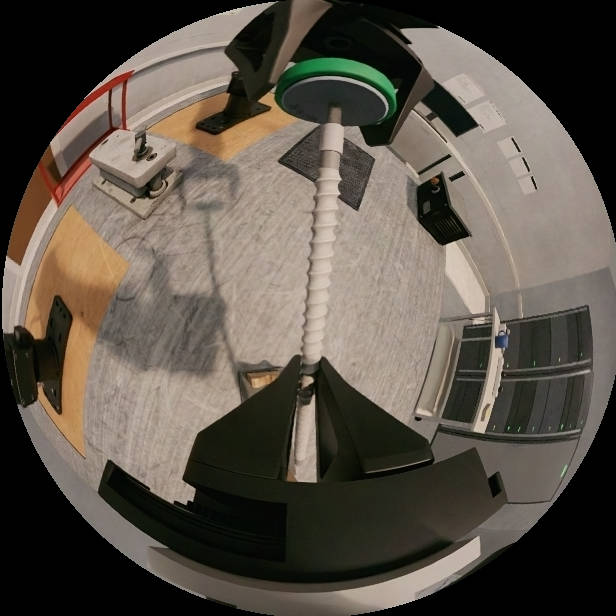

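Region (230, 240, 430, 440) of cam_left_wrist's 616x616 image, scaled by 2.520, with more detail than that image has.

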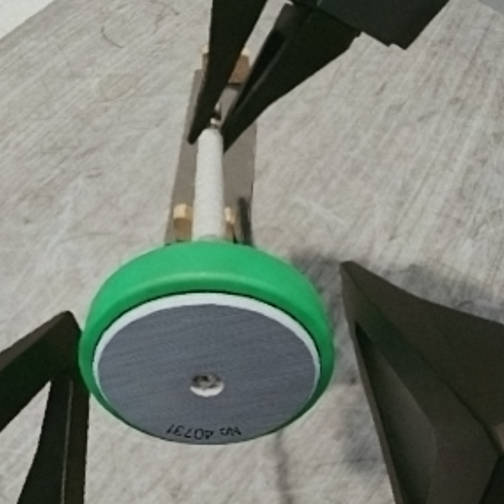

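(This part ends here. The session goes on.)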